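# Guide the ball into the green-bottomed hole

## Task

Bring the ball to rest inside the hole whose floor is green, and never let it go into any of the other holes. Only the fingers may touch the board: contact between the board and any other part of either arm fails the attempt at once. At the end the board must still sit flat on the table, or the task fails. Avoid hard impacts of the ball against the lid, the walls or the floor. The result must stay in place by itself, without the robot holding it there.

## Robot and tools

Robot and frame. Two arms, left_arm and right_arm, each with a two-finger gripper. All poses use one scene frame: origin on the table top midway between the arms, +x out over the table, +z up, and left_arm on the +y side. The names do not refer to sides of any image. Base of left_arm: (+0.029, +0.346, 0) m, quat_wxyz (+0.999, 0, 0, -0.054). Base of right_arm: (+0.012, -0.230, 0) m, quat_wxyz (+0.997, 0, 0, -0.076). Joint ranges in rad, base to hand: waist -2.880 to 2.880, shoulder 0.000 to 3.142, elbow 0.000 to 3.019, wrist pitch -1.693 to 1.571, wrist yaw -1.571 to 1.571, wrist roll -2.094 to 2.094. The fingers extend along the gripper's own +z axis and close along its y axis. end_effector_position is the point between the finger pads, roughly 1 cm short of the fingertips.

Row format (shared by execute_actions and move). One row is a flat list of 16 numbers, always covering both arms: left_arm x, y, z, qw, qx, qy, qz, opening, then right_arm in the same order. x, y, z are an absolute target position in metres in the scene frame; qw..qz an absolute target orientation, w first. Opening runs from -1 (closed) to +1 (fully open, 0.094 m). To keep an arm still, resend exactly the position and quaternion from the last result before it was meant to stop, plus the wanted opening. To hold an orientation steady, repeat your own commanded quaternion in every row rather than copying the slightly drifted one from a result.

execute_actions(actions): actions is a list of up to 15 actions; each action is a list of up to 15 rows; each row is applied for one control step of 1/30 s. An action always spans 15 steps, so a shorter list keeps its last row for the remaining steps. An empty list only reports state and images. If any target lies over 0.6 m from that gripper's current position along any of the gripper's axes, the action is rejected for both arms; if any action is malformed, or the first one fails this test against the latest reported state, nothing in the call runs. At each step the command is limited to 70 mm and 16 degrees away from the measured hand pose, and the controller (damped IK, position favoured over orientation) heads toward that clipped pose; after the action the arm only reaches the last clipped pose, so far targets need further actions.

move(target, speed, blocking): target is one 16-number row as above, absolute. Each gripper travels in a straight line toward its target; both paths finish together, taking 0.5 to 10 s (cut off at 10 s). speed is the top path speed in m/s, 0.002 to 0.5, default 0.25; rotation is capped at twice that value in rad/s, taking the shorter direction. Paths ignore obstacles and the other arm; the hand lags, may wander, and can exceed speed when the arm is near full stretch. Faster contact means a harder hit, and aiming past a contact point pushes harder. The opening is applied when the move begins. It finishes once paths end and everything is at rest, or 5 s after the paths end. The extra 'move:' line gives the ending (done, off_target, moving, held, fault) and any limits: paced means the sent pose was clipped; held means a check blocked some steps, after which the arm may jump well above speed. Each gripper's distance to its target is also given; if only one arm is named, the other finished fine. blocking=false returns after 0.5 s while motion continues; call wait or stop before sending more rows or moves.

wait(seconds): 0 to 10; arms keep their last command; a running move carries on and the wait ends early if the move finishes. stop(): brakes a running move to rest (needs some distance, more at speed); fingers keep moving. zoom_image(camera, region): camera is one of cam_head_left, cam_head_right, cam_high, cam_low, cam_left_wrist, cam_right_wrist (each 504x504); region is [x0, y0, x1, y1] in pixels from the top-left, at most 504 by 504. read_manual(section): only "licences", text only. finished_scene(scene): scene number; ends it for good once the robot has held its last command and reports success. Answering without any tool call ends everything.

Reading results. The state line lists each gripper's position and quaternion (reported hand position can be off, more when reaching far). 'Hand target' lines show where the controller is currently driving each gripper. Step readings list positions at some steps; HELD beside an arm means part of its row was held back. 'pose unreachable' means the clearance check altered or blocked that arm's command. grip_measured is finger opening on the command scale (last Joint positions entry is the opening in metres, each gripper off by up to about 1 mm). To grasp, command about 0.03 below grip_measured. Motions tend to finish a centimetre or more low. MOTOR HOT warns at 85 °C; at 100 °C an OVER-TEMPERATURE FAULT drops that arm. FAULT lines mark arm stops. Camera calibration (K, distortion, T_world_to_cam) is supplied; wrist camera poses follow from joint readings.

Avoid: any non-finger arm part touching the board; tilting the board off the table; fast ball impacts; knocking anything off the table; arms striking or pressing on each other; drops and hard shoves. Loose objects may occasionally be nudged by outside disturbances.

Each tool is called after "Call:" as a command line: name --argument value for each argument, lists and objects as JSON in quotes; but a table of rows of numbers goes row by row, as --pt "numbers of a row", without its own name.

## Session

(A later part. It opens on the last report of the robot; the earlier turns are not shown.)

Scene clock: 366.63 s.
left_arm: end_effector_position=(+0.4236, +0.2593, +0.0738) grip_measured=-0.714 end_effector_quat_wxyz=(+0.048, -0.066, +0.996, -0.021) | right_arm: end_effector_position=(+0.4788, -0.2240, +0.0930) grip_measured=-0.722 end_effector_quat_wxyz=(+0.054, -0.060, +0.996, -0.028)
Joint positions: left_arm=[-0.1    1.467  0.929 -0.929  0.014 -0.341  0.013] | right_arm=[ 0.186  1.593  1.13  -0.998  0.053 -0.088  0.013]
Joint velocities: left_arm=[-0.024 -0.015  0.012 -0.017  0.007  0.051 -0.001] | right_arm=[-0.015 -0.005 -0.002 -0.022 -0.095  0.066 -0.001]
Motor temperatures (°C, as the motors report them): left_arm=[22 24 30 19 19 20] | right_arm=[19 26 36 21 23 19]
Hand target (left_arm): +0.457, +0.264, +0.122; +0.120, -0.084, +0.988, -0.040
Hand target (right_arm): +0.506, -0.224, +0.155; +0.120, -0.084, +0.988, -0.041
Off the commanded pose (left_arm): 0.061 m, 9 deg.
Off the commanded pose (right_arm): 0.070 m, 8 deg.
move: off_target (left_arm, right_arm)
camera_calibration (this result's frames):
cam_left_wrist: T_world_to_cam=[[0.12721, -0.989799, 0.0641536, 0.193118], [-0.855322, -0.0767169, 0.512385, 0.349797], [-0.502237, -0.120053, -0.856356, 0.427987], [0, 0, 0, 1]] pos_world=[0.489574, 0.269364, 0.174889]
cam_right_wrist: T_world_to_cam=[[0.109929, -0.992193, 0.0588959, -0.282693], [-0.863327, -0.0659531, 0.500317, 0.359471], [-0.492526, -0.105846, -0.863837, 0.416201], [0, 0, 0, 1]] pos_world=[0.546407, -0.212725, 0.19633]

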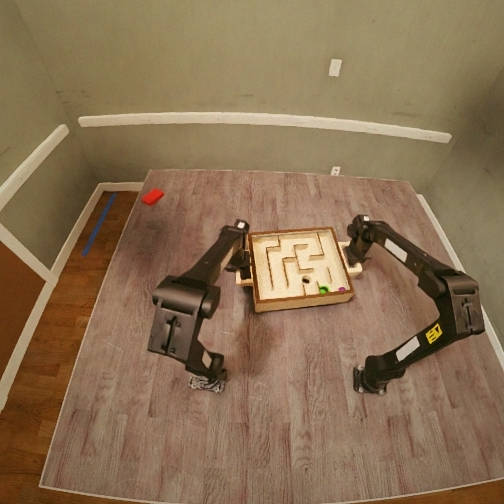

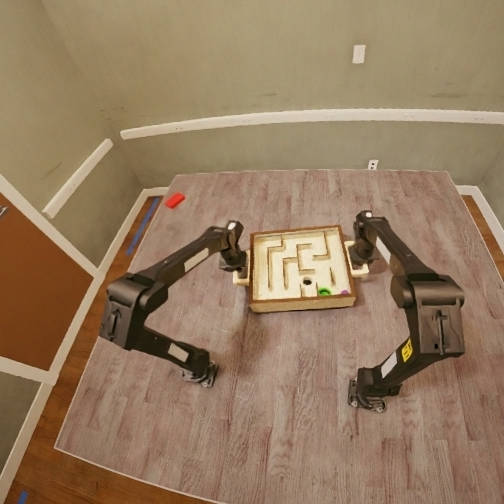

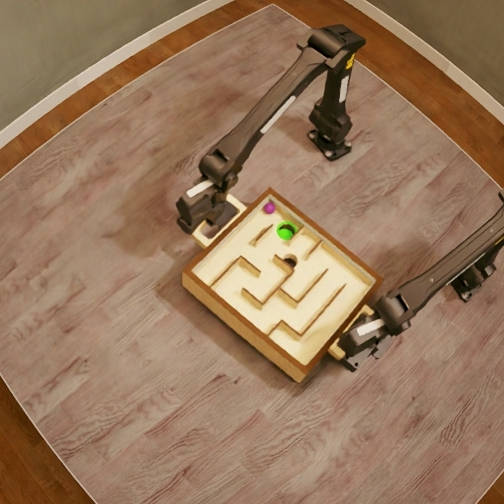

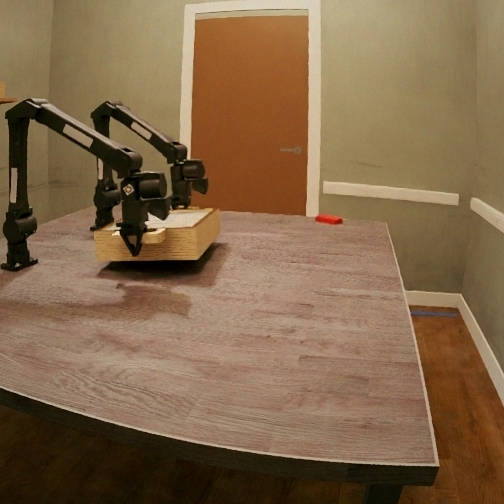

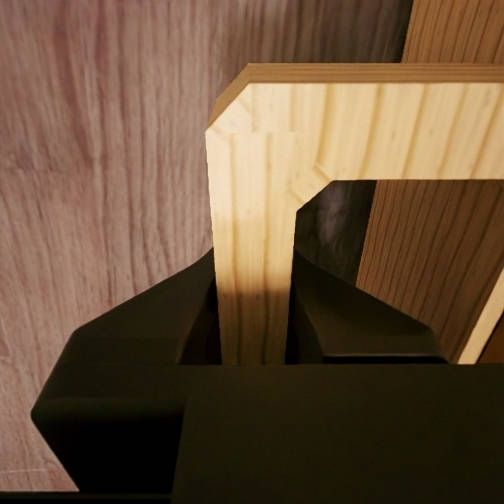

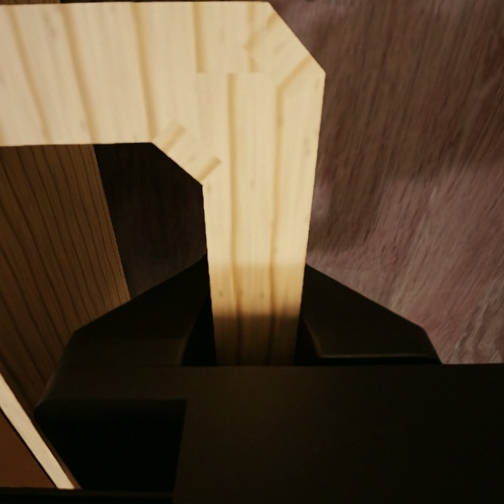

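Ease −x a little, more +y.

Call:
move --target '[0.455,0.263,0.118,0.105,-0.085,0.99,-0.055,-0.85,0.506,-0.224,0.158,0.105,-0.085,0.99,-0.055,-0.85]' --speed 0.025

Call:
zoom_image --camera "cam_high" --region '[150,190,370,410]'

Scene clock: 372.93 s.
left_arm: end_effector_position=(+0.4116, +0.2607, +0.0646) grip_measured=-0.714 end_effector_quat_wxyz=(+0.030, -0.070, +0.996, -0.035) | right_arm: end_effector_position=(+0.4712, -0.2219, +0.0954) grip_measured=-0.722 end_effector_quat_wxyz=(+0.037, -0.064, +0.996, -0.042)
Joint positions: left_arm=[-0.086  1.467  0.902 -0.929  0.052 -0.336  0.013] | right_arm=[ 0.203  1.592  1.137 -1.041  0.083 -0.08   0.013]
Joint velocities: left_arm=[-0.024  0.015 -0.012 -0.027  0.007 -0.081  0.001] | right_arm=[-0.005  0.005 -0.007 -0.002 -0.007 -0.022 -0.   ]
Motor temperatures (°C, as the motors report them): left_arm=[22 24 30 19 19 20] | right_arm=[19 26 37 21 23 19]
Hand target (left_arm): +0.451, +0.264, +0.118; +0.105, -0.084, +0.989, -0.055
Hand target (right_arm): +0.500, -0.224, +0.158; +0.105, -0.084, +0.989, -0.056
Off the commanded pose (left_arm): 0.069 m, 9 deg.
Off the commanded pose (right_arm): 0.072 m, 8 deg.
move: off_target (left_arm, right_arm)
camera_calibration (this result's frames):
cam_left_wrist: T_world_to_cam=[[0.135901, -0.986587, 0.0904263, 0.190494], [-0.837014, -0.0655059, 0.543246, 0.331938], [-0.530036, -0.149516, -0.83469, 0.432001], [0, 0, 0, 1]] pos_world=[0.480925, 0.274274, 0.163037]
cam_right_wrist: T_world_to_cam=[[0.117933, -0.98933, 0.0855402, -0.285587], [-0.845835, -0.0549495, 0.530608, 0.343175], [-0.520246, -0.134929, -0.84329, 0.419406], [0, 0, 0, 1]] pos_world=[0.542143, -0.207093, 0.196019]

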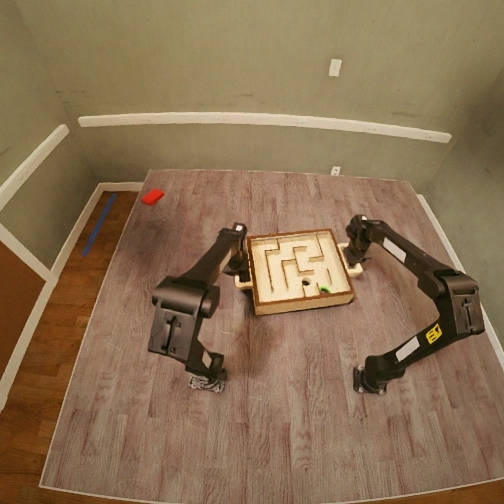

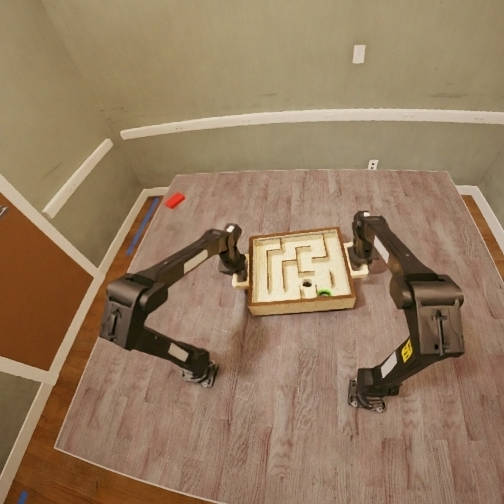

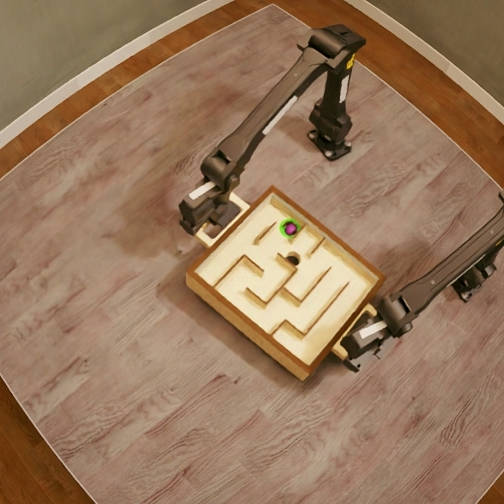

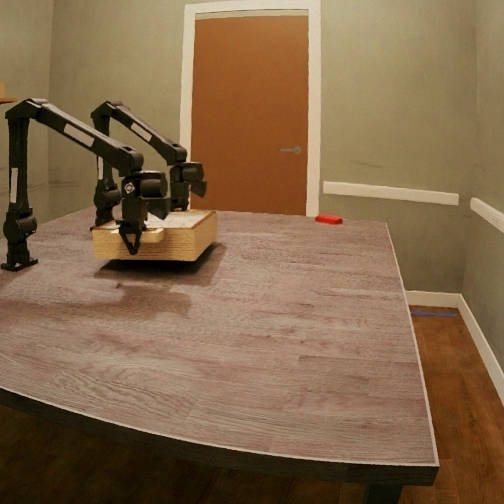

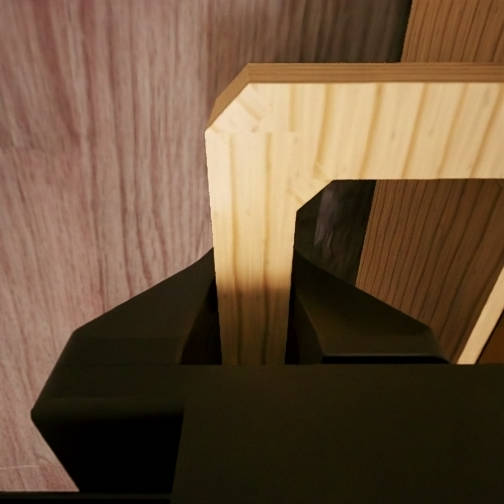

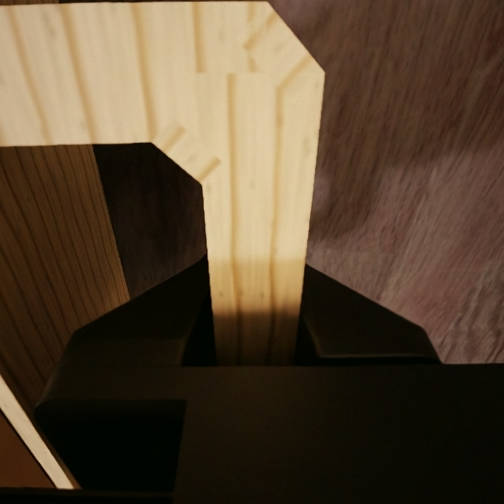

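Region (150, 190, 370, 410) of cam_high's 504x504 image, scaled by 2.291, with more detail than that image has.

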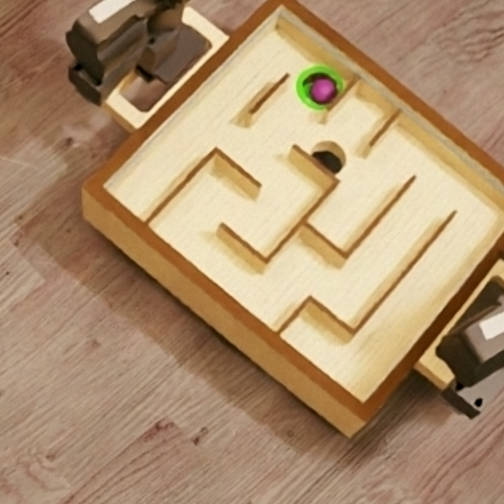

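Call:
move --target '[0.445,0.263,0.10,0.10,-0.075,0.99,-0.005,-0.85,0.50,-0.224,0.108,0.10,-0.075,0.99,-0.005,-0.85]' --speed 0.04

Call:
move --target '[0.44,0.263,0.06,0.07,-0.075,0.99,0,-0.85,0.495,-0.224,0.068,0.07,-0.075,0.99,0,-0.85]' --speed 0.04

Scene clock: 378.23 s.
left_arm: end_effector_position=(+0.4067, +0.2672, +0.0562) grip_measured=-0.714 end_effector_quat_wxyz=(+0.038, -0.076, +0.996, +0.000) | right_arm: end_effector_position=(+0.4750, -0.2143, +0.0800) grip_measured=-0.722 end_effector_quat_wxyz=(+0.050, -0.070, +0.996, -0.002)
Joint positions: left_arm=[-0.105  1.467  0.876 -0.906 -0.022 -0.365  0.013] | right_arm=[ 0.188  1.606  1.109 -0.974 -0.    -0.105  0.013]
Joint velocities: left_arm=[-0.005 -0.005 -0.007 -0.007 -0.051 -0.007  0.   ] | right_arm=[ 0.015 -0.005  0.007 -0.027 -0.037 -0.022  0.001]
Motor temperatures (°C, as the motors report them): left_arm=[22 24 30 19 19 20] | right_arm=[19 26 37 21 23 19]
Hand target (left_arm): +0.442, +0.263, +0.100; +0.100, -0.075, +0.992, -0.005
Hand target (right_arm): +0.498, -0.224, +0.109; +0.100, -0.076, +0.992, -0.006
Off the commanded pose (left_arm): 0.058 m, 7 deg.
Off the commanded pose (right_arm): 0.039 m, 6 deg.
move: off_target (left_arm, right_arm)
camera_calibration (this result's frames):
cam_left_wrist: T_world_to_cam=[[0.150136, -0.988423, 0.0218861, 0.196812], [-0.841414, -0.11612, 0.527768, 0.349044], [-0.519116, -0.0976522, -0.849107, 0.405855], [0, 0, 0, 1]] pos_world=[0.474828, 0.274697, 0.156092]
cam_right_wrist: T_world_to_cam=[[0.134374, -0.990909, 0.00657603, -0.279087], [-0.855031, -0.112589, 0.506208, 0.348907], [-0.500866, -0.073644, -0.862386, 0.414831], [0, 0, 0, 1]] pos_world=[0.543603, -0.206717, 0.18296]

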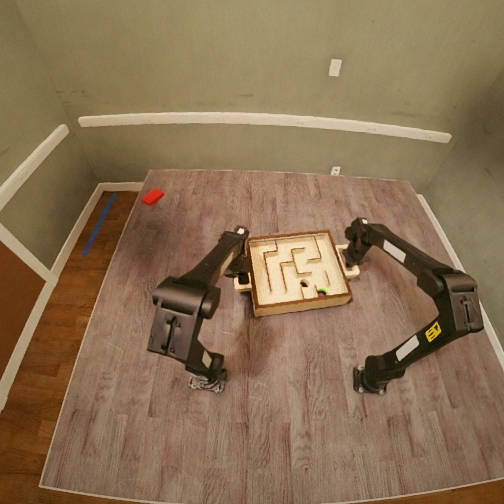

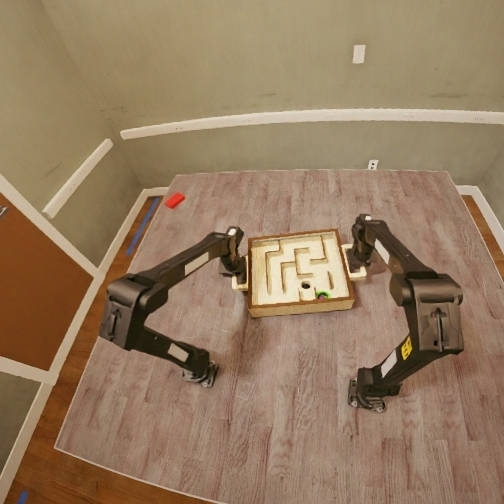

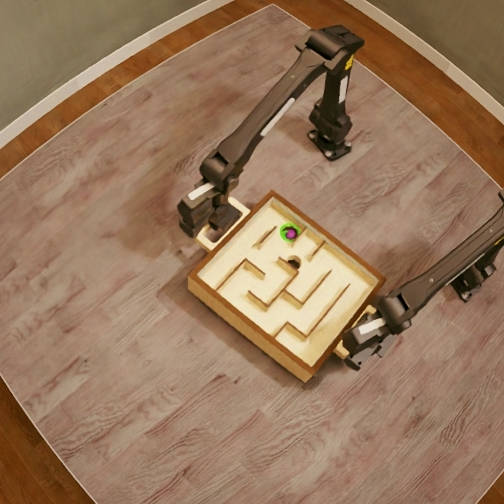

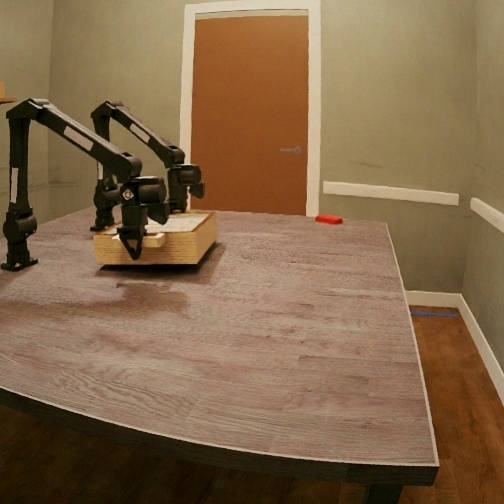

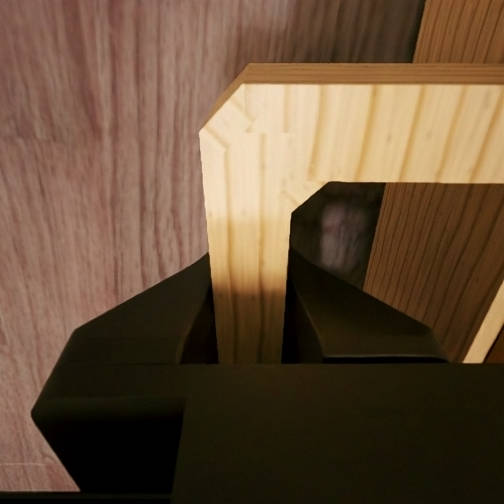

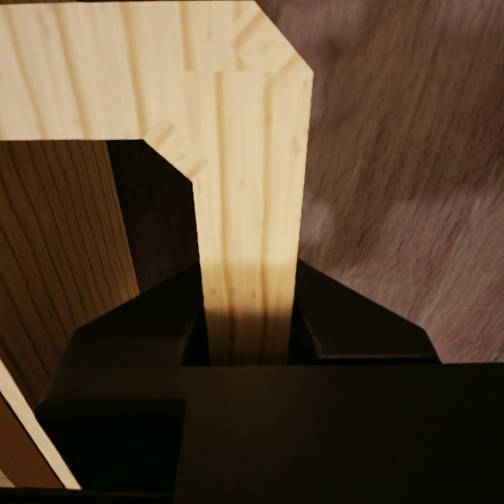

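Scene clock: 379.30 s.
left_arm: end_effector_position=(+0.3986, +0.2675, +0.0421) grip_measured=-0.714 end_effector_quat_wxyz=(+0.019, -0.075, +0.997, +0.003) | right_arm: end_effector_position=(+0.4664, -0.2142, +0.0497) grip_measured=-0.722 end_effector_quat_wxyz=(+0.025, -0.069, +0.997, +0.004)
Joint positions: left_arm=[-0.106  1.495  0.863 -0.905 -0.017 -0.364  0.013] | right_arm=[ 0.185  1.656  1.084 -0.949 -0.01  -0.105  0.013]
Joint velocities: left_arm=[ 0.005 -0.005  0.002  0.017 -0.037  0.066 -0.001] | right_arm=[-0.005 -0.005 -0.002  0.002 -0.081  0.051 -0.001]
Motor temperatures (°C, as the motors report them): left_arm=[22 24 30 19 19 20] | right_arm=[19 25 37 21 23 19]
Hand target (left_arm): +0.438, +0.264, +0.062; +0.070, -0.076, +0.995, -0.000
Hand target (right_arm): +0.494, -0.224, +0.069; +0.070, -0.075, +0.995, -0.001
Off the commanded pose (left_arm): 0.045 m, 6 deg.
Off the commanded pose (right_arm): 0.035 m, 5 deg.
move: off_target (left_arm, right_arm)
camera_calibration (this result's frames):
cam_left_wrist: T_world_to_cam=[[0.14826, -0.988859, 0.0133054, 0.199886], [-0.820366, -0.115462, 0.560061, 0.339736], [-0.552285, -0.0939501, -0.828345, 0.401047], [0, 0, 0, 1]] pos_world=[0.470565, 0.274564, 0.139273]
cam_right_wrist: T_world_to_cam=[[0.132398, -0.991165, -0.00797217, -0.27603], [-0.828132, -0.115033, 0.548603, 0.341759], [-0.544673, -0.066032, -0.836045, 0.405207], [0, 0, 0, 1]] pos_world=[0.540272, -0.207521, 0.149081]

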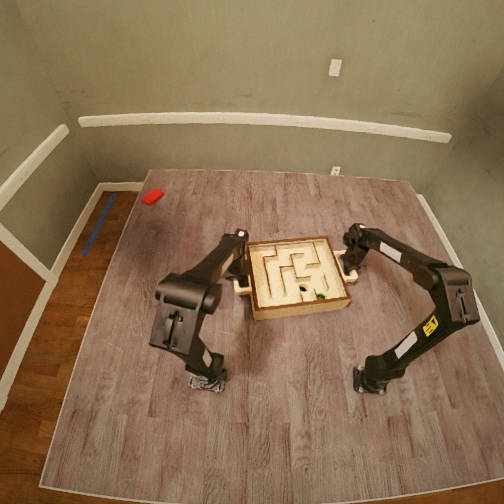

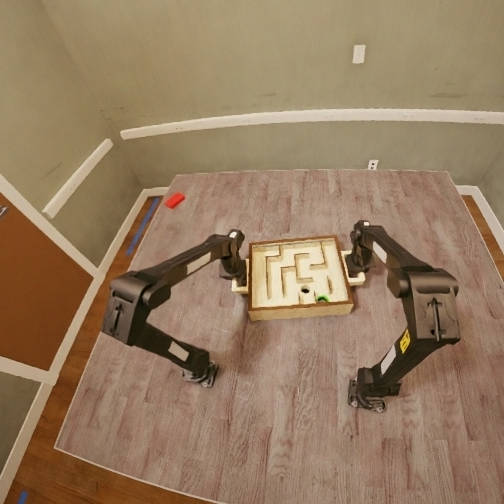

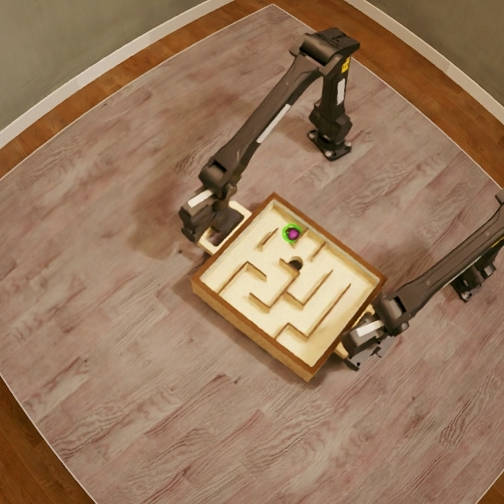

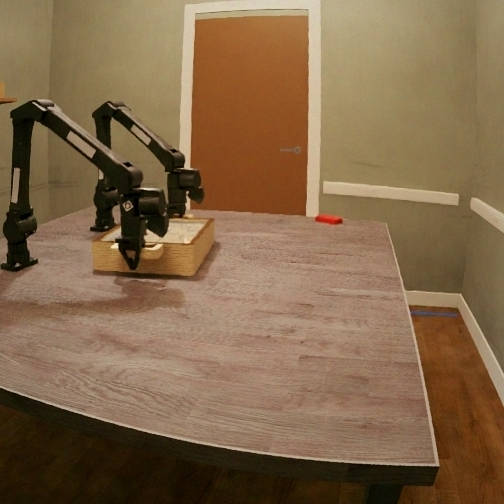

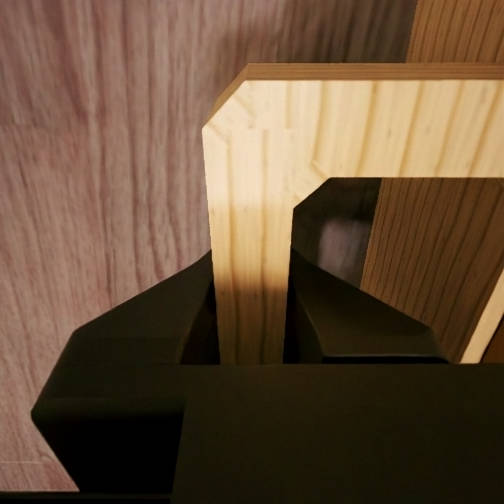

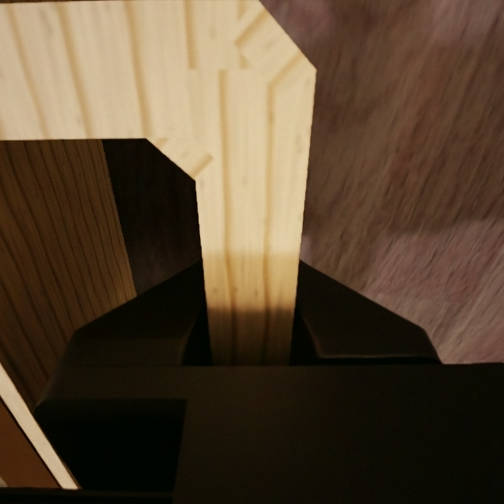

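On the table. Release and lift.

Call:
move --target '[0.40,0.2675,0.045,0.02,-0.075,0.997,0,-0.3,0.467,-0.214,0.052,0.025,-0.07,0.997,0,-0.3]' --speed 0.05

Call:
move --target '[0.40,0.2675,0.14,0.02,-0.075,0.997,0,-0.3,0.467,-0.214,0.145,0.025,-0.07,0.997,0,-0.3]' --speed 0.12

Scene clock: 384.13 s.
left_arm: end_effector_position=(+0.3983, +0.2671, +0.0420) grip_measured=-0.303 end_effector_quat_wxyz=(+0.018, -0.075, +0.997, +0.002) | right_arm: end_effector_position=(+0.4654, -0.2153, +0.0488) grip_measured=-0.302 end_effector_quat_wxyz=(+0.023, -0.069, +0.997, +0.001)
Joint positions: left_arm=[-0.106  1.495  0.863 -0.905 -0.014 -0.364  0.033] | right_arm=[ 0.185  1.656  1.081 -0.949 -0.004 -0.105  0.033]
Joint velocities: left_arm=[-0.015 -0.005 -0.002 -0.022 -0.051 -0.007  0.   ] | right_arm=[-0.024  0.005  0.002  0.007 -0.022 -0.007 -0.   ]
Motor temperatures (°C, as the motors report them): left_arm=[22 23 30 19 19 20] | right_arm=[19 25 36 21 23 19]
Hand target (left_arm): +0.400, +0.267, +0.045; +0.020, -0.075, +0.997, -0.000
Hand target (right_arm): +0.467, -0.214, +0.052; +0.025, -0.070, +0.997, -0.000
Off the commanded pose (left_arm): 0.003 m, 0 deg.
Off the commanded pose (right_arm): 0.004 m, 0 deg.
move: done
camera_calibration (this result's frames):
cam_left_wrist: T_world_to_cam=[[0.148195, -0.98884, 0.0153074, 0.199521], [-0.819893, -0.114191, 0.561014, 0.338986], [-0.553004, -0.0956899, -0.827665, 0.40149], [0, 0, 0, 1]] pos_world=[0.47039, 0.274421, 0.139069]
cam_right_wrist: T_world_to_cam=[[0.131718, -0.991285, -0.00218967, -0.276967], [-0.826849, -0.111087, 0.551345, 0.34141], [-0.546783, -0.0708117, -0.834275, 0.40366], [0, 0, 0, 1]] pos_world=[0.53949, -0.208043, 0.147922]

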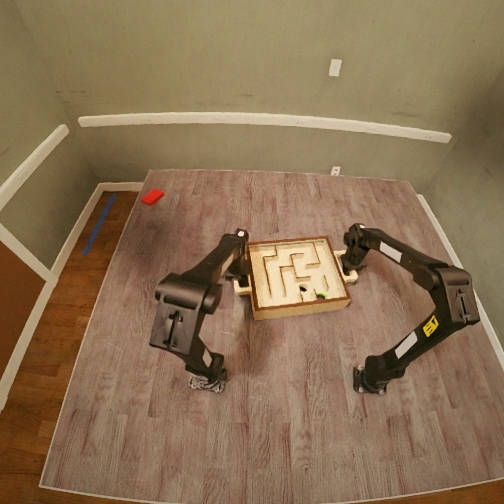

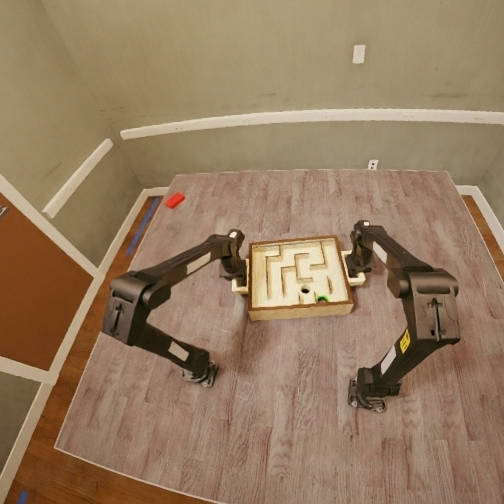

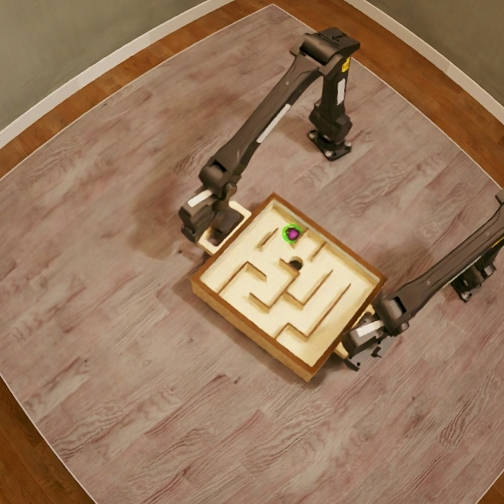

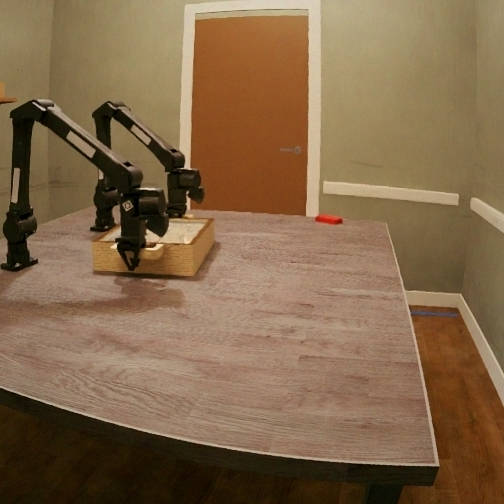

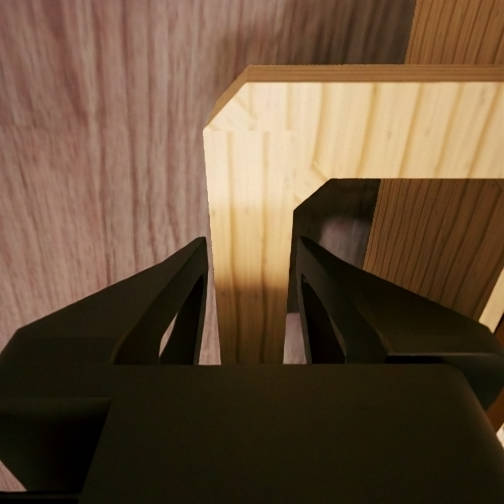

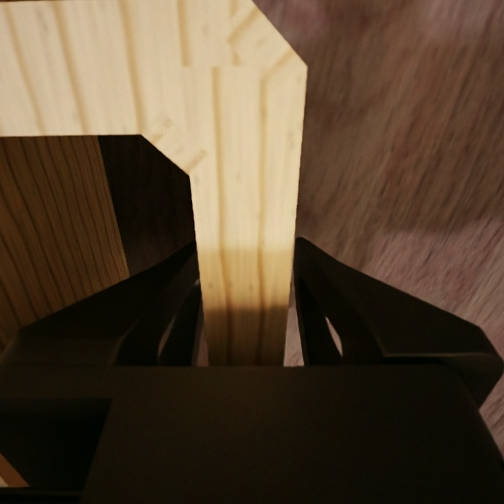

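Scene clock: 385.30 s.
left_arm: end_effector_position=(+0.3887, +0.2692, +0.1215) grip_measured=-0.303 end_effector_quat_wxyz=(+0.004, -0.074, +0.997, +0.006) | right_arm: end_effector_position=(+0.4533, -0.2157, +0.1264) grip_measured=-0.302 end_effector_quat_wxyz=(+0.007, -0.069, +0.998, +0.002)
Joint positions: left_arm=[-0.106  1.374  0.976 -1.17  -0.014 -0.364  0.033] | right_arm=[ 0.185  1.551  1.181 -1.187 -0.004 -0.105  0.033]
Joint velocities: left_arm=[ 0.015  0.005 -0.002 -0.007 -0.007 -0.037 -0.   ] | right_arm=[-0.015 -0.005 -0.007 -0.012 -0.037  0.081 -0.002]
Motor temperatures (°C, as the motors report them): left_arm=[22 23 30 19 19 20] | right_arm=[19 25 36 21 23 19]
Hand target (left_arm): +0.401, +0.267, +0.139; +0.020, -0.075, +0.997, +0.000
Hand target (right_arm): +0.464, -0.214, +0.146; +0.025, -0.070, +0.997, +0.000
Off the commanded pose (left_arm): 0.022 m, 2 deg.
Off the commanded pose (right_arm): 0.023 m, 2 deg.
move: off_target (left_arm, right_arm)
camera_calibration (this result's frames):
cam_left_wrist: T_world_to_cam=[[0.14849, -0.988904, 0.00444931, 0.203035], [-0.802815, -0.117918, 0.584452, 0.278256], [-0.577442, -0.090357, -0.811416, 0.468222], [0, 0, 0, 1]] pos_world=[0.46361, 0.275901, 0.216392]
cam_right_wrist: T_world_to_cam=[[0.131593, -0.991289, -0.00543751, -0.275125], [-0.808327, -0.110477, 0.578275, 0.27683], [-0.573838, -0.0717018, -0.815824, 0.471499], [0, 0, 0, 1]] pos_world=[0.530538, -0.208337, 0.22308]

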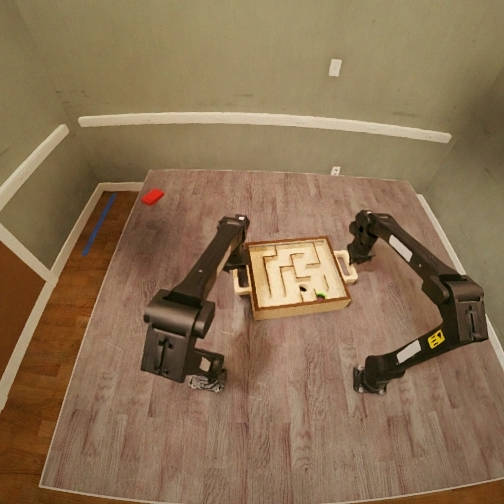

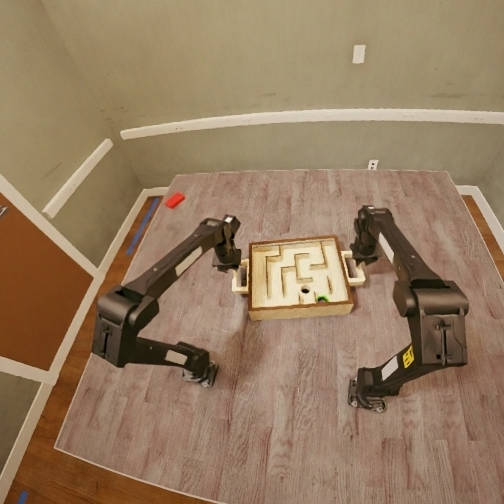

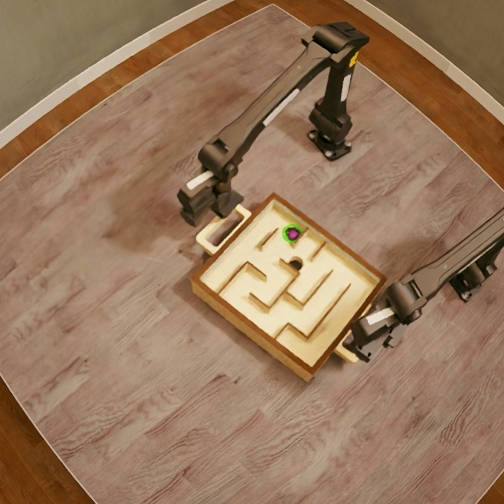

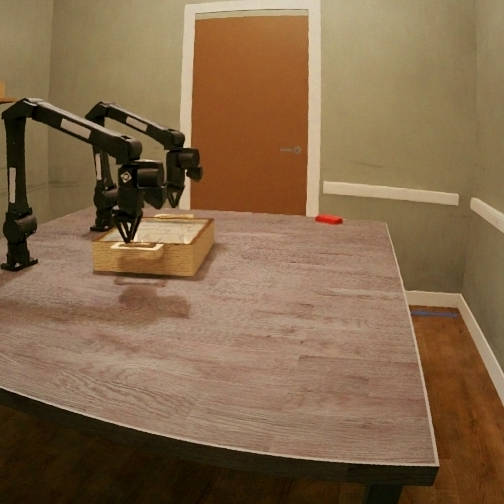

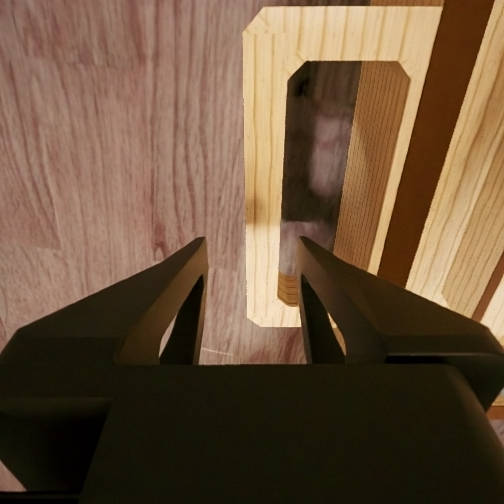

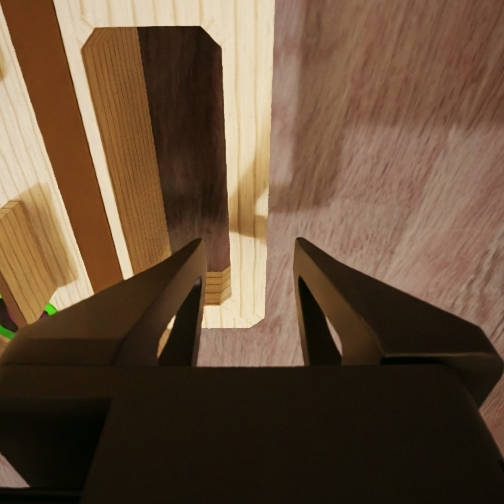

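Call:
finished_scene --scene 2

The scene is finished: the task was done.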